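# Restore lab deck ware to assigned bays, lid on

## Task

After a crashed run, some labware is misplaced. Get every plate and block into a bay that the deck layout sheet assigns to that kind of item: deep-well block (96-well, sealed) to bay 11; sealed 96-well plates to bays 12, 31 and 41; the sealed 384-well plate to bay 23; the lidded 96-well culture plate to bay 43. All other bays stay empty. Seat the culture plate's lid fully down over its body. Each plate or block must lie flat within its bay's corner posts, with its cut corner at the back left. The result must hold without the robot holding anything: release every item and move the arms clear before ending, and never let anything leave the table.

## Robot and tools

Robot and frame. There are two arms, left_arm and right_arm, each ending in a two-finger gripper. Every pose is in one shared scene frame whose origin sits on the table surface midway between the arms: +x points out over the table, +z points up, and left_arm is on the +y side. The arm names do not match image sides. Positions are in metres; orientations are quaternions written w first (qw, qx, qy, qz). The gripper's fingers point along its own +z and close along its own y. The reported end_effector_position is the spot between the pads when shut; closed fingertips reach about 33 mm past it, open ones about 9 mm. While closing, tips travel roughly 24 mm further from the arm, so keep that clearance above surfaces. Reported hand positions can be off, more so at long reach.

Deck. Bays are numbered row then column (bay 23 = row 2, column 3). Row 1 is nearest the arms, row 4 farthest; column 1 is on the left, column 4 on the right as seen from the arms. Column 4 bays have raised floors. All ware begins with its cut corner toward back left. Ware positions are known only from the cameras.

The 20-number row. Both move and execute_actions use rows of exactly 20 numbers, always covering both arms: left x, y, z, qw, qx, qy, qz, left gripper position, force_limit, speed, then the same ten for the right arm. The first seven per arm are an absolute target pose for that gripper (a place to go, not an offset). The last three each lie in -1 to 1. position: +1 fully open (140 mm gap), about -0.8 pads touching, -1 closes until blocked. force_limit: roughly 14 N at -1, 60 N at 0, 107 N at +1. speed: gap change of about 30 mm/s at -1, 140 at 0, 250 at +1. To keep an arm still, resend its previous pose and its previous three gripper numbers exactly; a 0 is a real command. Reuse your own target quaternion rather than the drifting reported one.

execute_actions: argument actions, a list with zero or one entry. Empty list returns the current state. {"rows": [...], "steps": n} runs up to 15 control steps of 1/30 s each (default 15), one row per step, the last row repeating. {"steps": n} alone waits up to 300 steps counted from the previous result, reply time included. Optional pictures (true/false). A target more than 0.6 m from the arm's last reported position along any gripper axis is refused and nothing is sent. Each step the command is clipped to within 70 mm and 16 degrees of the measured pose, so far targets need several calls.

move: target is one 20-number row; speed in m/s from 0.002 to 0.5 (default 0.25), turning capped at twice that in rad/s. Each gripper follows a straight path to its pose; paths finish together, last 0.5 to 10 s, and stop early after 10 s. Gripper numbers are applied at the start. Paths ignore obstacles and the other arm, and the hand can lag, wander or overshoot the speed. The result adds a move: line with the ending (done, off_target, moving, held, fault), limits that acted (paced = pose clipped; held = steps blocked, after which motion can spurt), and each gripper's distance from its pose.

wait: seconds from 0 to 10; nothing new is sent. zoom_image: camera (cam_head_left, cam_head_right, cam_left_wrist, cam_right_wrist) and region [x0, y0, x1, y1] in pixels, at most 504 by 504, origin top-left. Head images are 896x504, wrist images 504x504. finished_scene: scene, the number of the current scene; irreversible, and its result reports success and gives the next task.

Reading results. The state line lists each gripper's position, quaternion and velocities. object_status: 0 moving, 1 blocked while opening, 2 blocked while closing (a grip), 3 reached the requested position or pads met (thin items may still be held). After closing with -1, confirm status 2. To squeeze harder while gripping, raise force_limit and nudge position (-1 to -0.98 or back). position_measured is in counts: 3 fully open, 230 pads together. "pose unreachable" means the clearance check altered or blocked that arm's command; HELD marks steps not sent. Hand target shows where the controller is driving each arm. After an action an arm continues only to its last clipped pose, so check and resend the remainder.

Hazards. Arms are stiff: pushing even slightly past contact with something firm can trigger a torque fault (joint load limits: waist and shoulder 312, elbow 147, the three wrist joints 41.4 N m) or a force fault at 144 N on the arm, tool or load; either stops the arm for 10 s and it yields to the contact. Faster contact hits harder. Holding loads heats motors; a MOTOR HOT warning precedes a braking stop. Do not let the arms collide or press each other. Parts may be tugged or nudged unexpectedly. Avoid drops, slips, slams and hard pushes, and keep everything on the table. Time passes while you compose replies.

Each tool is called after "Call:" by a JSON object that holds its "api" and its "payload".

## Session

Call:
{"api": "execute_actions", "payload": {"actions": []}}

Scene clock: 0.00 s of 12600.00 s.
left_arm: end_effector_position=(+0.7043, +0.6181, +0.3231) position_measured=3 object_status=3 end_effector_quat_wxyz=(-0.001, +1.000, -0.023, +0.001) end_effector_velocity=(-0.000, -0.001, +0.001) end_effector_angular_velocity=(+0.000, +0.000, -0.001) | right_arm: end_effector_position=(+0.5972, -0.4803, +0.3210) position_measured=3 object_status=3 end_effector_quat_wxyz=(+0.001, +0.997, +0.072, -0.000) end_effector_velocity=(+0.000, +0.000, +0.000) end_effector_angular_velocity=(+0.001, -0.000, -0.000)
Joint positions: left_arm=[-0.054  0.162  1.604  0.002  1.372  1.518] | right_arm=[-0.052  0.165  1.605 -0.001  1.372  1.519]
Joint velocities: left_arm=[-0.001 -0.001 -0.001  0.     0.001  0.   ] | right_arm=[-0.    -0.    -0.     0.001  0.    -0.   ]
Joint torques (N m, as the joint torque sensors report them, + toward a larger angle): no reading
Hand target (left_arm): +0.704, +0.618, +0.323; -0.001, +1.000, -0.023, +0.001
Hand target (right_arm): +0.597, -0.480, +0.321; +0.001, +0.997, +0.072, -0.000

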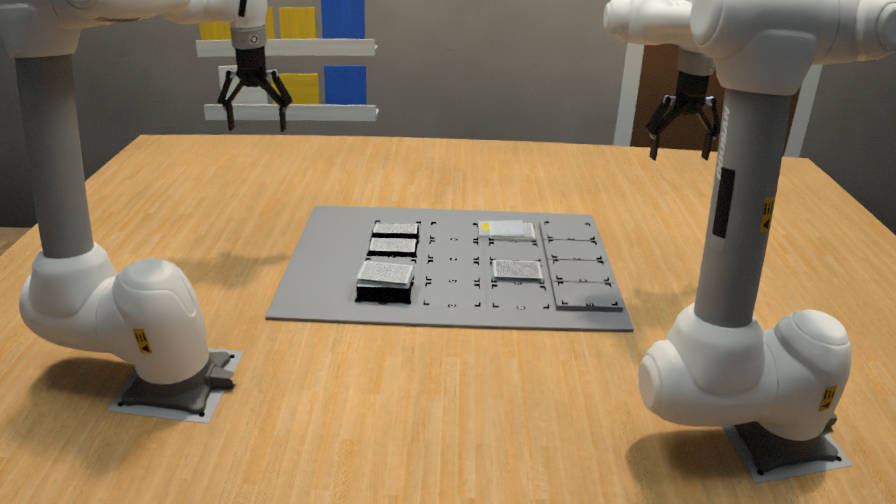

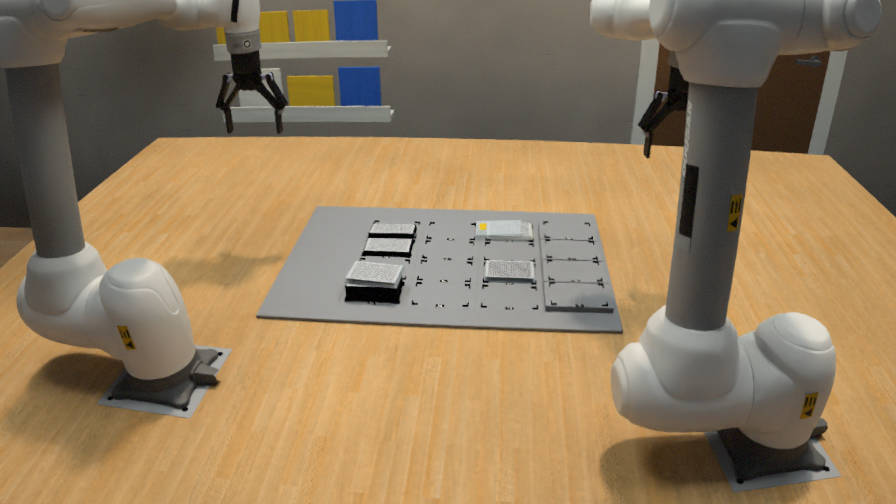

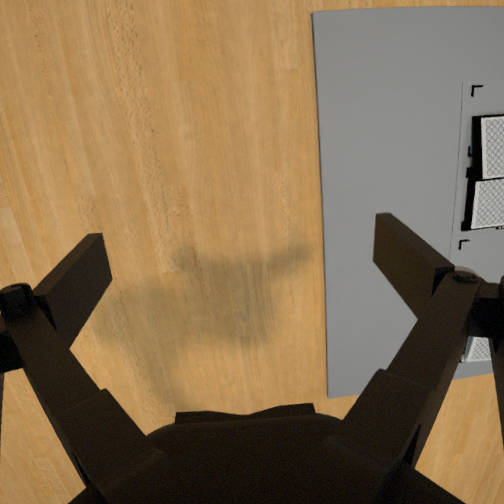

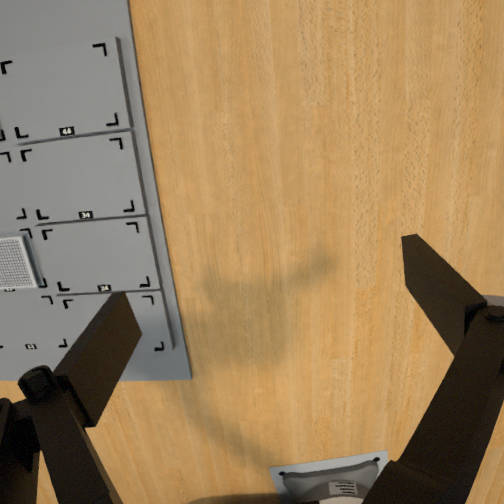

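Call:
{"api": "zoom_image", "payload": {"camera": "cam_head_left", "region": [340,200,640,330]}}

Call:
{"api": "move", "payload": {"target": [0.6,0.24,0.35,0,1,0,0,1,0,0,0.72,-0.12,0.35,0,1,0,0,1,0,0]}}

Region (340, 200, 640, 330) of cam_head_left's 896x504 image, scaled by 1.680, with more detail than that image has; it fills the top 218 rows of this view, and the rest is white.

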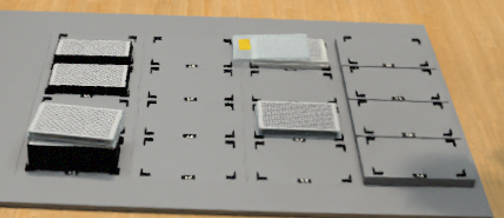

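Scene clock: 5.07 s of 12600.00 s.
left_arm: end_effector_position=(+0.6000, +0.2398, +0.3500) position_measured=3 object_status=3 end_effector_quat_wxyz=(+0.001, +1.000, +0.000, +0.000) end_effector_velocity=(-0.000, -0.001, +0.000) end_effector_angular_velocity=(+0.001, +0.001, -0.001) | right_arm: end_effector_position=(+0.7196, -0.1196, +0.3497) position_measured=3 object_status=3 end_effector_quat_wxyz=(-0.000, +1.000, -0.000, +0.000) end_effector_velocity=(+0.001, -0.000, +0.001) end_effector_angular_velocity=(-0.001, -0.001, -0.001)
Joint positions: left_arm=[-0.646  0.205  1.504 -0.001  1.431  0.879] | right_arm=[ 0.353  0.563  0.997 -0.     1.58   2.068]
Joint velocities: left_arm=[-0.002  0.001 -0.001  0.001  0.002 -0.001] | right_arm=[-0.     0.001 -0.002 -0.001  0.002  0.001]
Joint torques (N m, as the joint torque sensors report them, + toward a larger angle): left_arm=[ -1.13 -67.44 -38.49   4.73   0.12   0.06] | right_arm=[  3.7  -94.5  -44.11   4.56  -0.42  -0.53]
Hand target (left_arm): +0.600, +0.240, +0.350; +0.001, +1.000, +0.000, +0.000
Hand target (right_arm): +0.720, -0.120, +0.350; -0.000, +1.000, -0.000, +0.000
Off the commanded pose (left_arm): 0.000 m, 0 deg.
Off the commanded pose (right_arm): 0.001 m, 0 deg.
move: done

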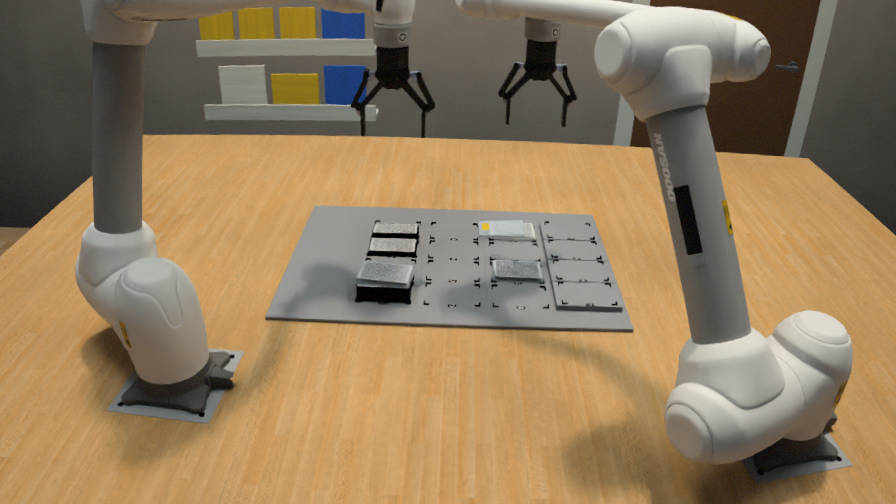

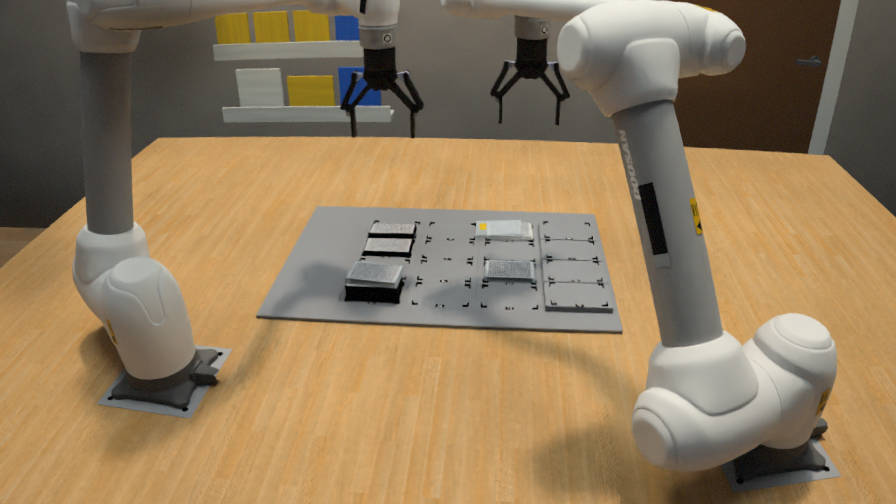

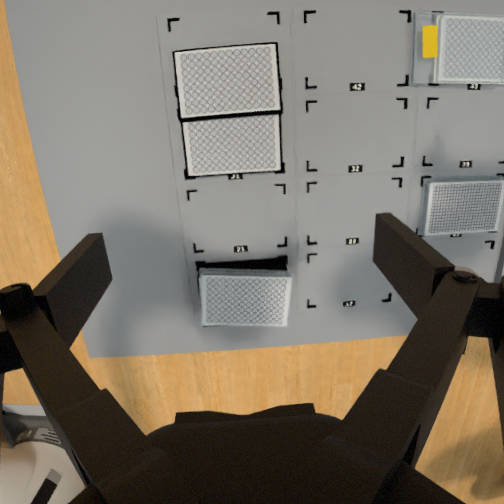

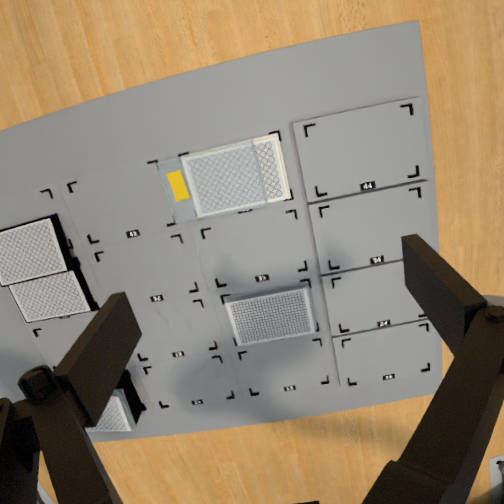

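Call:
{"api": "move", "payload": {"target": [0.42,0.24,0.15,0,1,0,0,1,0,0,0.72,-0.07,0.13,0,1,0,0,1,0,0]}}

Scene clock: 13.43 s of 12600.00 s.
left_arm: end_effector_position=(+0.4202, +0.2396, +0.1499) position_measured=3 object_status=3 end_effector_quat_wxyz=(+0.000, +1.000, -0.000, -0.000) end_effector_velocity=(-0.001, +0.001, -0.001) end_effector_angular_velocity=(+0.002, +0.001, +0.000) | right_arm: end_effector_position=(+0.7196, -0.0701, +0.1301) position_measured=3 object_status=3 end_effector_quat_wxyz=(-0.000, +1.000, +0.000, +0.000) end_effector_velocity=(-0.000, +0.000, -0.000) end_effector_angular_velocity=(-0.001, -0.000, +0.001)
Joint positions: left_arm=[-0.857  0.108  2.001 -0.001  1.032  0.669] | right_arm=[0.4   0.671 1.218 0.    1.252 2.115]
Joint velocities: left_arm=[-0.001  0.     0.002  0.    -0.    -0.001] | right_arm=[ 0.001  0.     0.001 -0.001 -0.001  0.   ]
Joint torques (N m, as the joint torque sensors report them, + toward a larger angle): left_arm=[ -0.65 -50.8  -33.41   3.89   0.35  -0.54] | right_arm=[   1.61 -102.88  -39.26    4.13   -0.13    0.2 ]
Hand target (left_arm): +0.420, +0.240, +0.150; +0.000, +1.000, -0.000, -0.000
Hand target (right_arm): +0.720, -0.070, +0.130; -0.000, +1.000, +0.000, +0.000
Off the commanded pose (left_arm): 0.000 m, 0 deg.
Off the commanded pose (right_arm): 0.000 m, 0 deg.
After step 90, 3.80 s passed at rest.
move: done

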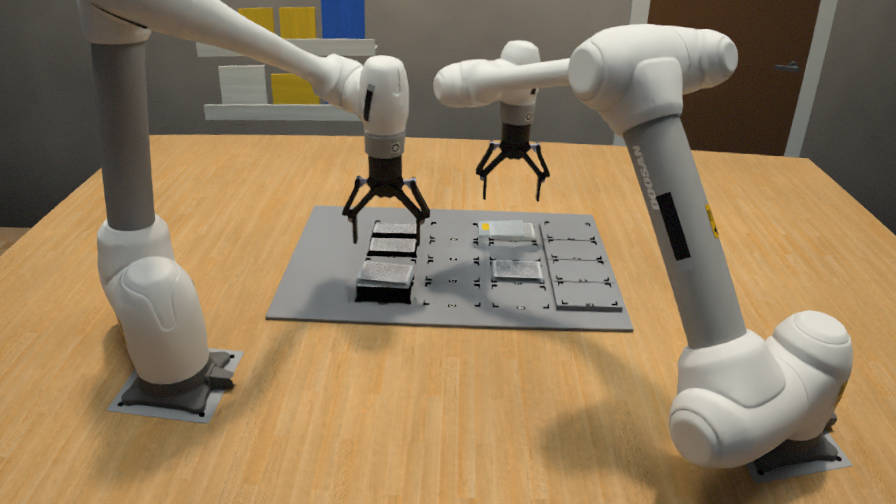

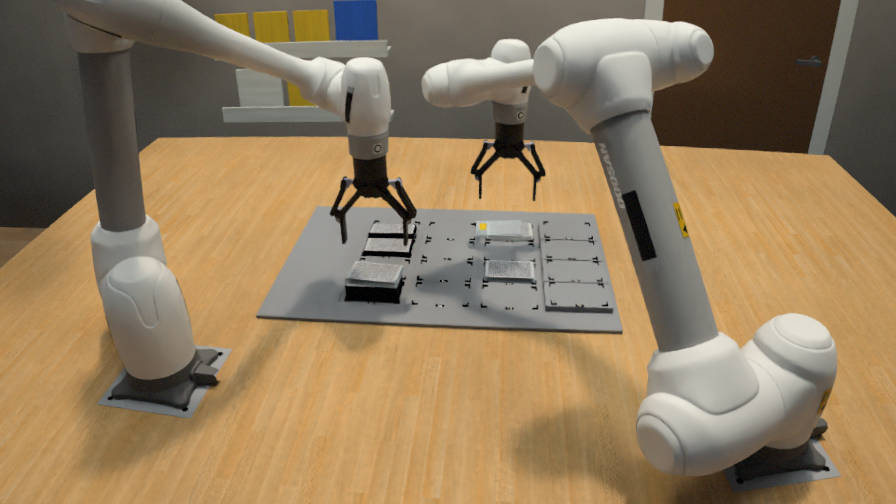

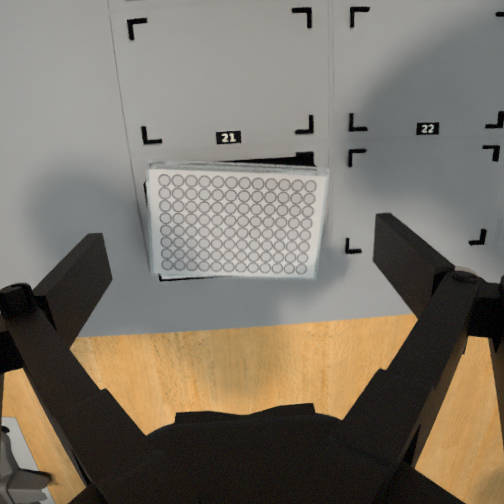

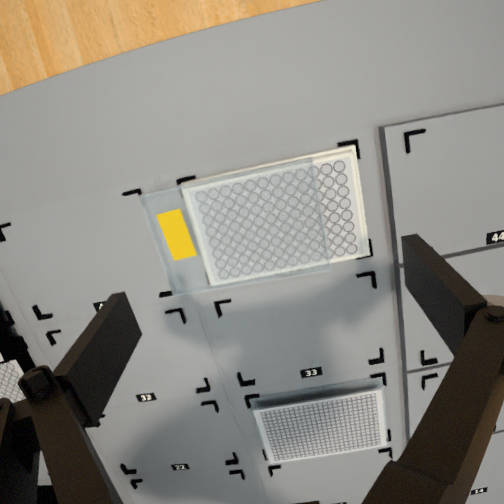

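Call:
{"api": "move", "payload": {"target": [0.395,0.24,0.09,0,0.9986,-0.052,0,1,0,0,0.715,-0.058,0.06,0,1,0,0,1,0,0], "speed": 0.1}}

Scene clock: 24.20 s of 12600.00 s.
left_arm: end_effector_position=(+0.3951, +0.2399, +0.0900) position_measured=3 object_status=3 end_effector_quat_wxyz=(+0.000, +0.999, -0.052, -0.000) end_effector_velocity=(-0.000, -0.000, -0.001) end_effector_angular_velocity=(-0.001, -0.000, -0.002) | right_arm: end_effector_position=(+0.7149, -0.0581, +0.0601) position_measured=3 object_status=3 end_effector_quat_wxyz=(-0.000, +1.000, +0.000, +0.000) end_effector_velocity=(+0.001, +0.000, -0.001) end_effector_angular_velocity=(+0.001, -0.001, -0.001)
Joint positions: left_arm=[-0.894  0.144  2.088 -0.     0.909  0.735] | right_arm=[0.414 0.719 1.269 0.    1.154 2.129]
Joint velocities: left_arm=[-0.     0.001  0.001 -0.    -0.003  0.002] | right_arm=[-0.     0.001 -0.     0.    -0.001  0.   ]
Joint torques (N m, as the joint torque sensors report them, + toward a larger angle): left_arm=[ -0.99 -53.09 -30.13   3.54   0.58  -0.2 ] | right_arm=[   2.17 -110.51  -38.22    3.97    0.53    0.13]
Hand target (left_arm): +0.395, +0.240, +0.090; +0.000, +0.999, -0.052, -0.000
Hand target (right_arm): +0.715, -0.058, +0.060; -0.000, +1.000, +0.000, -0.000
Off the commanded pose (left_arm): 0.000 m, 0 deg.
Off the commanded pose (right_arm): 0.000 m, 0 deg.
After step 90, 6.70 s passed at rest.
move: done

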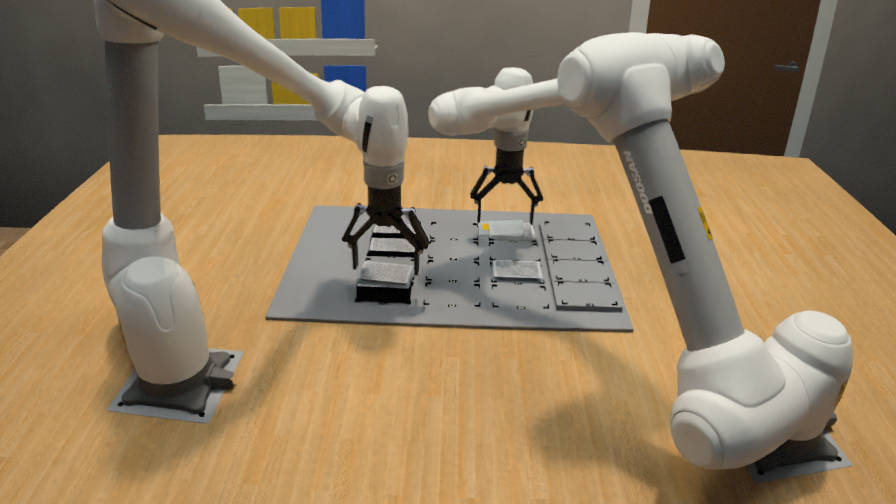

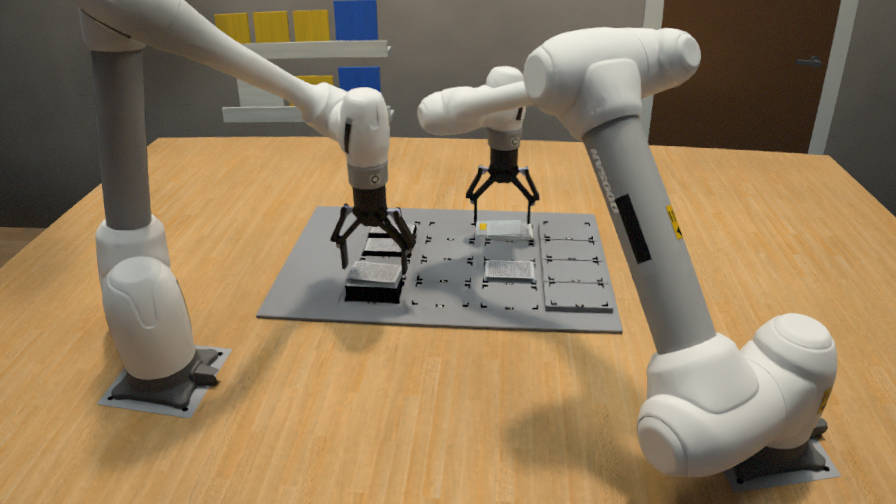

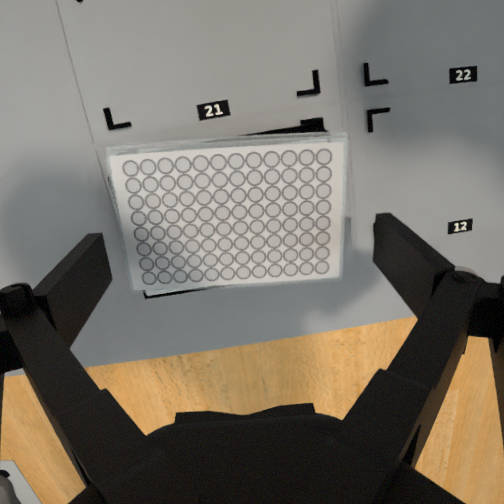

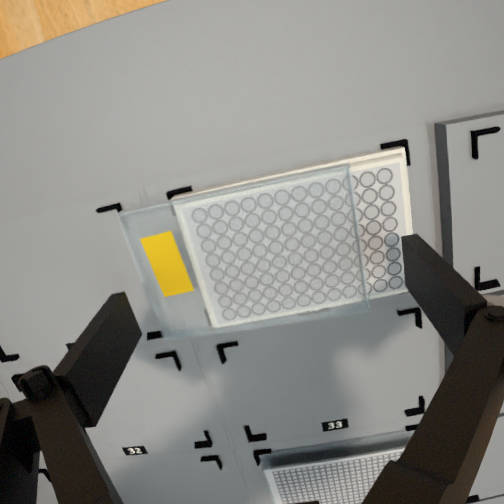

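Call:
{"api": "move", "payload": {"target": [0.404,0.244,0.077,0,0.9986,-0.052,0,1,0,0,0.723,-0.052,0.045,0,1,0,0,1,0,0], "speed": 0.05}}

Call:
{"api": "zoom_image", "payload": {"camera": "cam_head_left", "region": [340,200,560,320]}}

Scene clock: 29.83 s of 12600.00 s.
left_arm: end_effector_position=(+0.4040, +0.2440, +0.0770) position_measured=3 object_status=3 end_effector_quat_wxyz=(+0.000, +0.999, -0.052, -0.000) end_effector_velocity=(+0.000, -0.000, -0.000) end_effector_angular_velocity=(-0.000, +0.000, +0.001) | right_arm: end_effector_position=(+0.7230, -0.0520, +0.0450) position_measured=3 object_status=3 end_effector_quat_wxyz=(-0.000, +1.000, +0.000, +0.000) end_effector_velocity=(+0.000, +0.000, -0.001) end_effector_angular_velocity=(-0.000, +0.001, -0.000)
Joint positions: left_arm=[-0.876  0.163  2.095 -0.     0.883  0.753] | right_arm=[ 0.415  0.745  1.252 -0.     1.145  2.13 ]
Joint velocities: left_arm=[ 0.     0.001 -0.    -0.    -0.001 -0.   ] | right_arm=[-0.     0.001 -0.001  0.     0.    -0.   ]
Joint torques (N m, as the joint torque sensors report them, + toward a larger angle): left_arm=[ -0.35 -53.2  -29.05   3.67   0.59  -0.3 ] | right_arm=[   0.46 -106.24  -38.95    4.11   -0.17    0.23]
Hand target (left_arm): +0.404, +0.244, +0.077; -0.000, +0.999, -0.052, +0.000
Hand target (right_arm): +0.723, -0.052, +0.045; -0.000, +1.000, +0.000, -0.000
Off the commanded pose (left_arm): 0.000 m, 0 deg.
Off the commanded pose (right_arm): 0.000 m, 0 deg.
After step 90, 1.87 s passed at rest.
move: done

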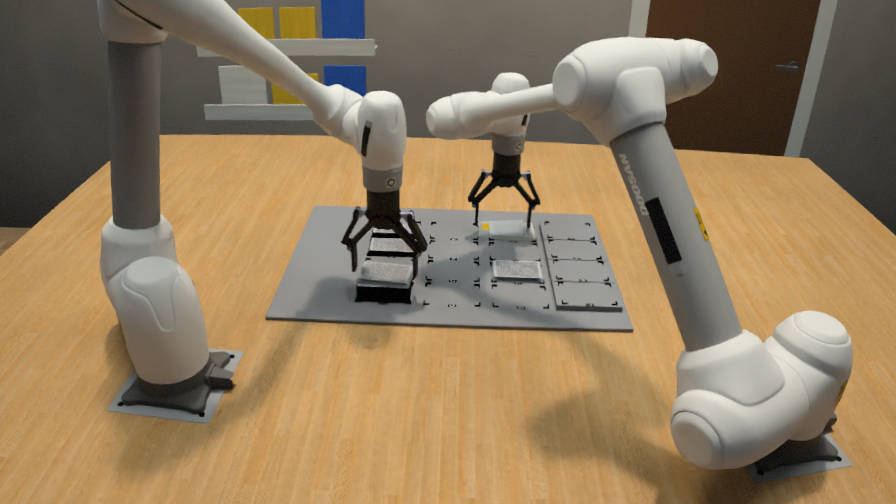

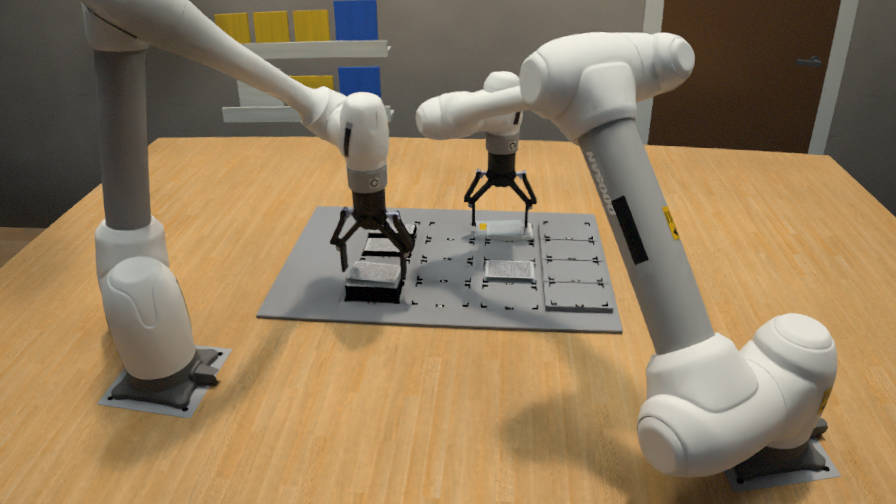

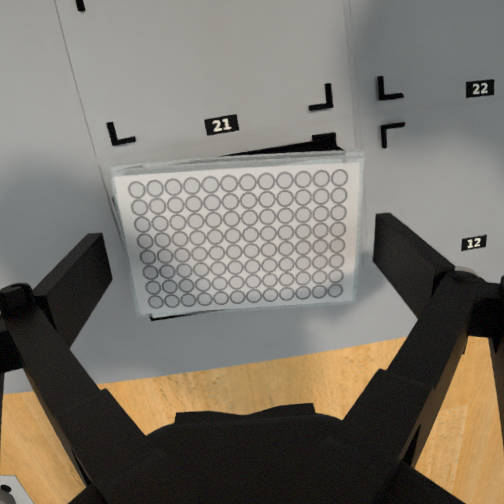

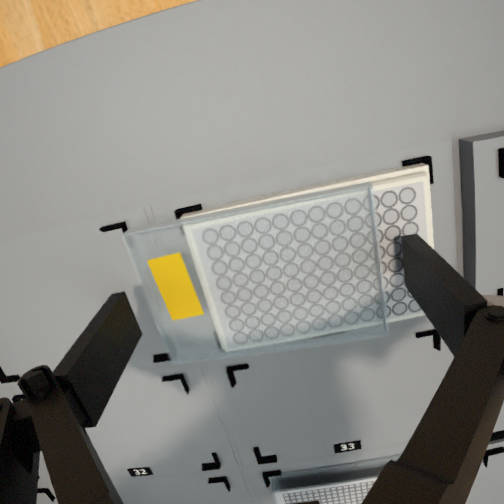

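Region (340, 200, 560, 320) of cam_head_left's 896x504 image, scaled by 2.291, with more detail than that image has; it fills the top 275 rows of this view, and the rest is white.

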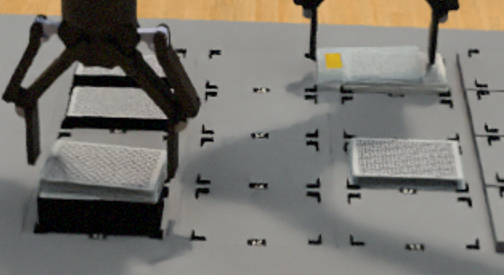

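Call:
{"api": "move", "payload": {"target": [0.404,0.243,0.070,0,0.9986,-0.052,0,1,0,0,0.723,-0.052,0.039,0,1,0,0,1,0,0], "speed": 0.03}}

Call:
{"api": "move", "payload": {"target": [0.404,0.243,0.070,0,0.9986,-0.052,0,-1,-0.4,-1,0.723,-0.052,0.039,0,1,0,0,-1,-0.6,-1]}}

Scene clock: 37.53 s of 12600.00 s.
left_arm: end_effector_position=(+0.4040, +0.2430, +0.0701) position_measured=3 object_status=3 end_effector_quat_wxyz=(-0.000, +0.999, -0.052, +0.000) end_effector_velocity=(+0.000, +0.001, -0.001) end_effector_angular_velocity=(+0.002, -0.000, -0.001) | right_arm: end_effector_position=(+0.7230, -0.0520, +0.0391) position_measured=3 object_status=3 end_effector_quat_wxyz=(+0.000, +1.000, +0.000, +0.000) end_effector_velocity=(-0.000, +0.000, -0.001) end_effector_angular_velocity=(+0.000, +0.000, +0.000)
Joint positions: left_arm=[-0.877  0.173  2.1    0.     0.869  0.752] | right_arm=[ 0.415  0.749  1.256 -0.     1.137  2.13 ]
Joint velocities: left_arm=[-0.     0.001  0.001  0.002 -0.001 -0.   ] | right_arm=[ 0.     0.001  0.     0.001 -0.001  0.   ]
Joint torques (N m, as the joint torque sensors report them, + toward a larger angle): left_arm=[ -1.59 -53.45 -28.47   3.44   0.64  -0.3 ] | right_arm=[   3.02 -108.86  -40.38    4.35   -0.38   -0.22]
Hand target (left_arm): +0.404, +0.243, +0.070; +0.000, +0.999, -0.052, -0.000
Hand target (right_arm): +0.723, -0.052, +0.039; -0.000, +1.000, +0.000, -0.000
Off the commanded pose (left_arm): 0.000 m, 0 deg.
Off the commanded pose (right_arm): 0.000 m, 0 deg.
After step 90, 4.00 s passed at rest.
move: done

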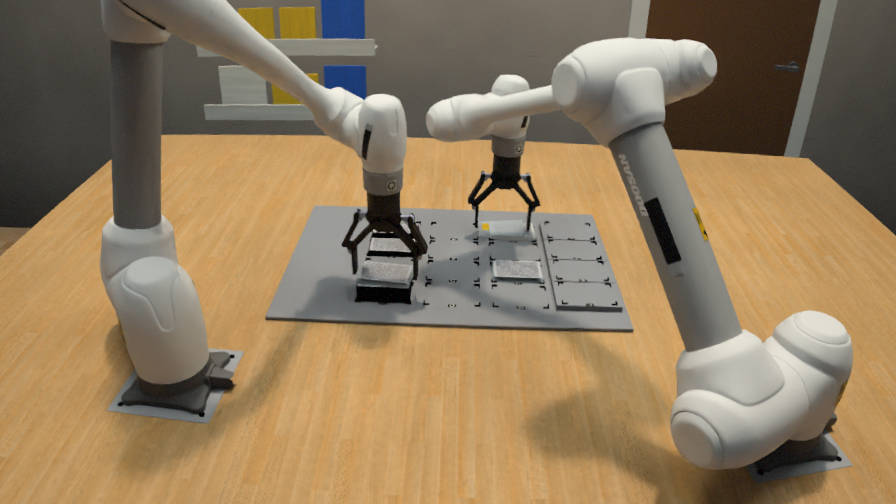

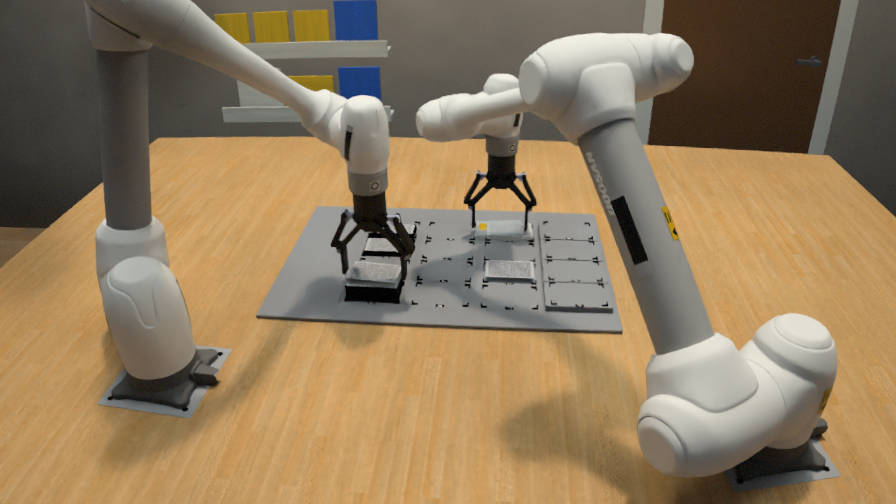

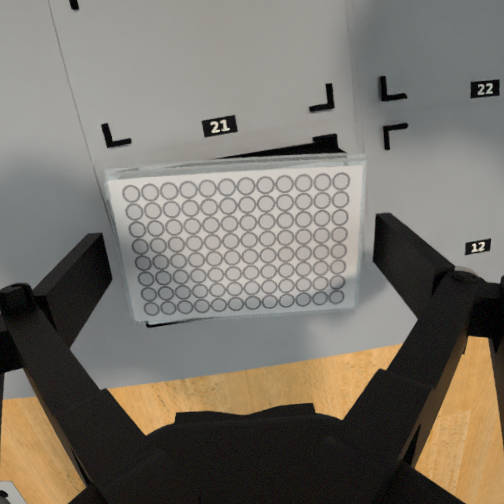

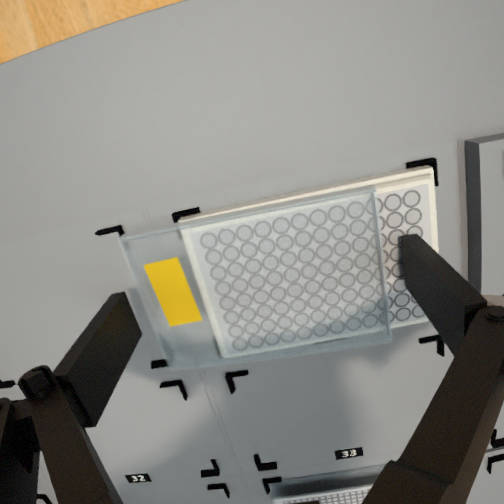

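Scene clock: 38.60 s of 12600.00 s.
left_arm: end_effector_position=(+0.4040, +0.2430, +0.0700) position_measured=32 object_status=2 end_effector_quat_wxyz=(-0.000, +0.999, -0.052, +0.000) end_effector_velocity=(+0.001, -0.000, +0.001) end_effector_angular_velocity=(-0.001, -0.001, +0.001) | right_arm: end_effector_position=(+0.7232, -0.0521, +0.0395) position_measured=44 object_status=2 end_effector_quat_wxyz=(+0.000, +1.000, +0.000, +0.000) end_effector_velocity=(-0.000, -0.001, -0.002) end_effector_angular_velocity=(+0.000, +0.003, -0.003)
Joint positions: left_arm=[-0.877  0.173  2.1    0.     0.869  0.752] | right_arm=[ 0.415  0.749  1.255 -0.     1.137  2.13 ]
Joint velocities: left_arm=[ 0.001 -0.    -0.001 -0.    -0.001  0.   ] | right_arm=[-0.002  0.001  0.002  0.002  0.     0.   ]
Joint torques (N m, as the joint torque sensors report them, + toward a larger angle): left_arm=[ -3.05 -44.07 -21.75   2.82  -0.84  -0.22] | right_arm=[ 26.37 -34.75  -9.45  16.81 -11.26  -1.17]
Hand target (left_arm): +0.404, +0.243, +0.070; +0.000, +0.999, -0.052, -0.000
Hand target (right_arm): +0.723, -0.052, +0.039; +0.000, +1.000, -0.000, +0.000
Off the commanded pose (left_arm): 0.000 m, 0 deg.
Off the commanded pose (right_arm): 0.001 m, 0 deg.
move: done

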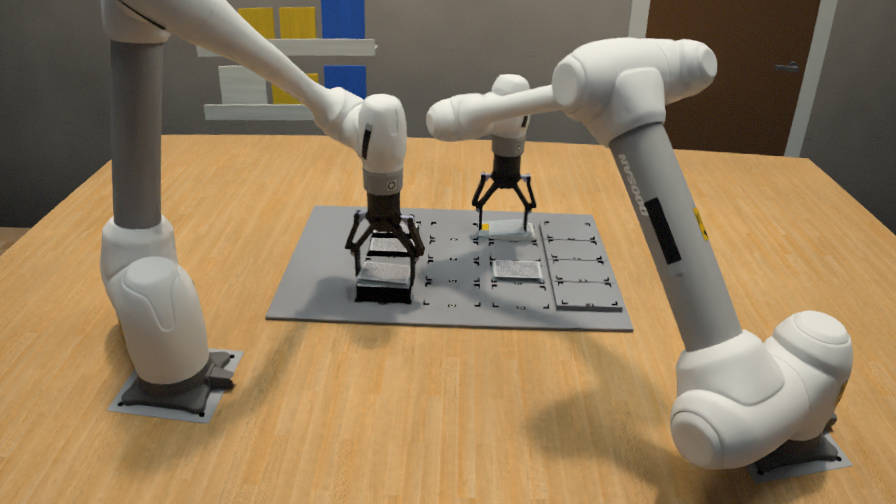

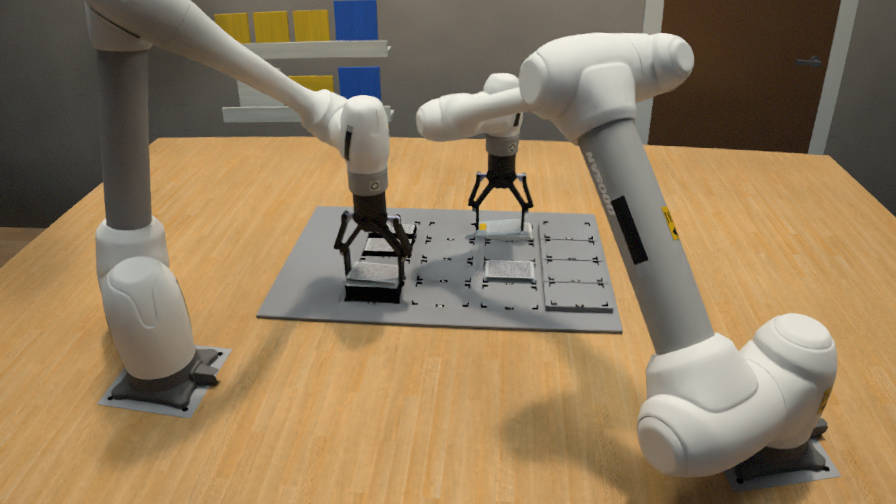

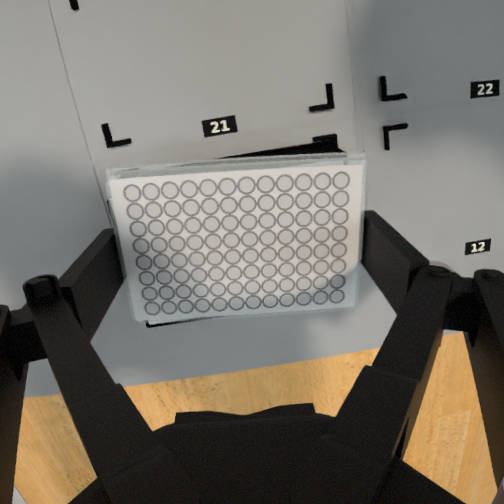

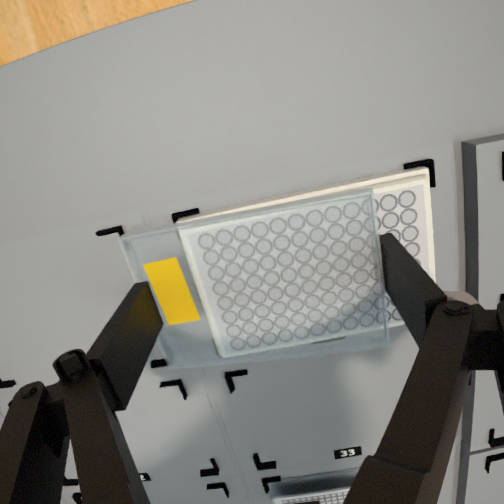

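Call:
{"api": "move", "payload": {"target": [0.404,0.243,0.072,0,0.9986,-0.052,0,-0.98,-0.4,-1,0.723,-0.049,0.041,0,1,0,0,1,-0.6,-1], "speed": 0.01}}

Call:
{"api": "zoom_image", "payload": {"camera": "cam_head_left", "region": [460,200,560,250]}}

Call:
{"api": "zoom_image", "payload": {"camera": "cam_head_left", "region": [340,240,440,310]}}

Scene clock: 46.77 s of 12600.00 s.
left_arm: end_effector_position=(+0.4040, +0.2430, +0.0720) position_measured=33 object_status=2 end_effector_quat_wxyz=(+0.000, +0.999, -0.052, -0.000) end_effector_velocity=(+0.001, -0.000, +0.000) end_effector_angular_velocity=(-0.000, -0.001, +0.000) | right_arm: end_effector_position=(+0.7230, -0.0490, +0.0410) position_measured=3 object_status=3 end_effector_quat_wxyz=(+0.000, +1.000, -0.000, -0.000) end_effector_velocity=(-0.000, -0.000, +0.001) end_effector_angular_velocity=(+0.001, +0.000, -0.000)
Joint positions: left_arm=[-0.877  0.17   2.098 -0.     0.873  0.752] | right_arm=[ 0.418  0.75   1.249 -0.     1.142  2.133]
Joint velocities: left_arm=[ 0.    -0.    -0.     0.001 -0.001 -0.001] | right_arm=[-0.    -0.001  0.     0.001  0.    -0.   ]
Joint torques (N m, as the joint torque sensors report them, + toward a larger angle): left_arm=[ -2.22 -53.98 -28.92   3.57   0.4   -0.32] | right_arm=[   0.98 -106.73  -40.94    4.32    0.16   -0.86]
Hand target (left_arm): +0.404, +0.243, +0.072; -0.000, +0.999, -0.052, +0.000
Hand target (right_arm): +0.723, -0.049, +0.041; +0.000, +1.000, -0.000, +0.000
Off the commanded pose (left_arm): 0.000 m, 0 deg.
Off the commanded pose (right_arm): 0.000 m, 0 deg.
After step 90, 4.10 s passed at rest.
move: done

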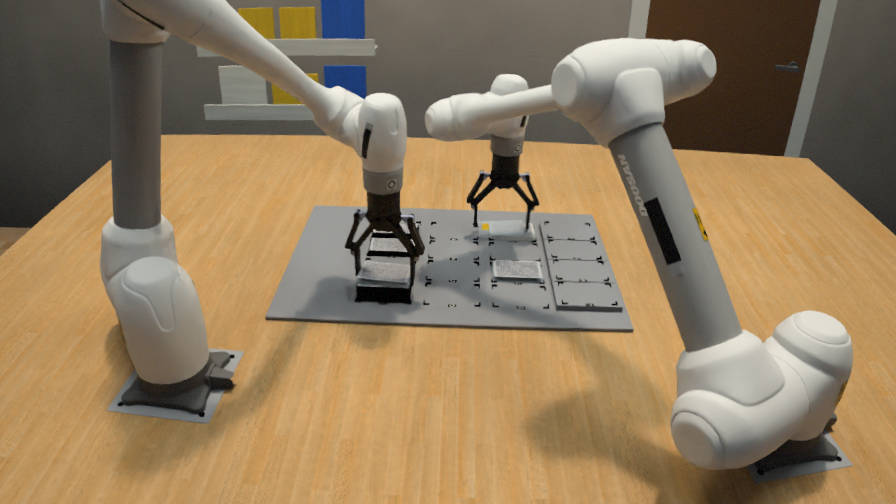

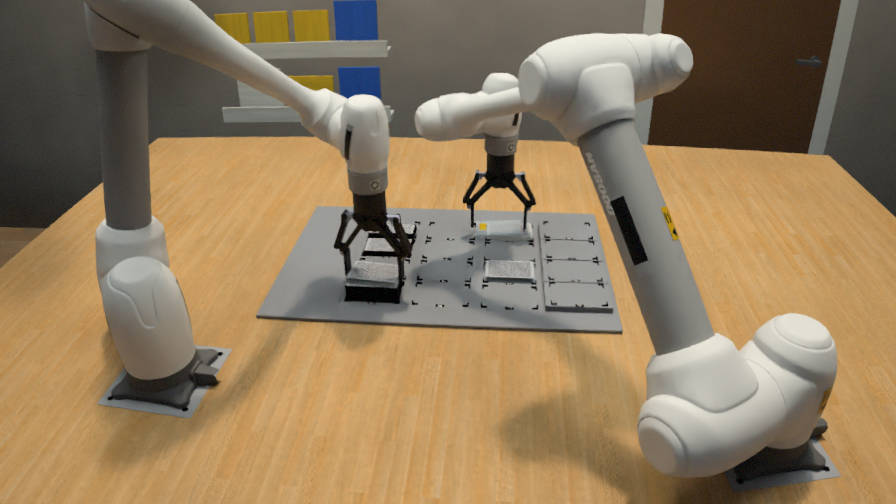

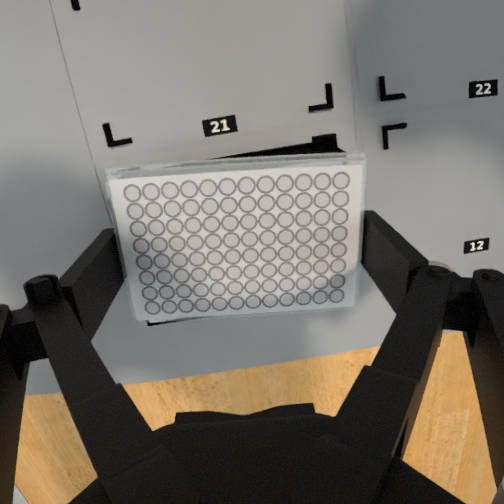

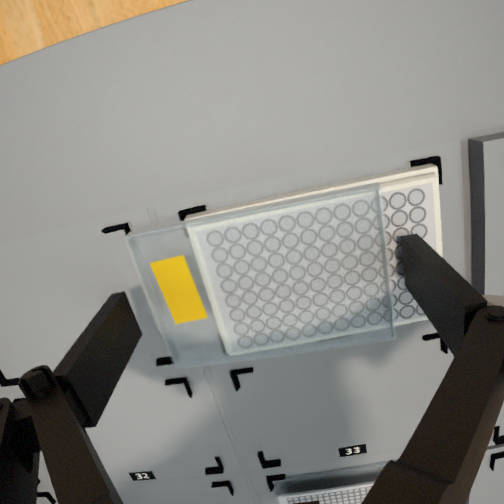

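Region (460, 200, 560, 250) of cam_head_left's 896x504 image, scaled by 5.040, with more detail than that image has.

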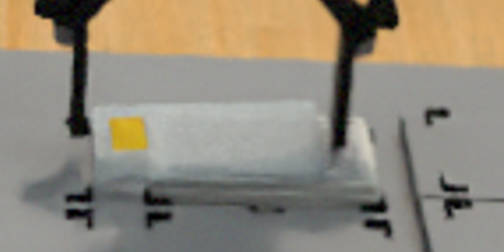

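Region (340, 240, 440, 310) of cam_head_left's 896x504 image, scaled by 5.040, with more detail than that image has; it fills the top 353 rows of this view, and the rest is white.

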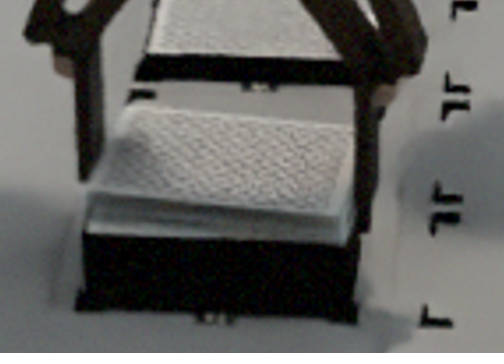

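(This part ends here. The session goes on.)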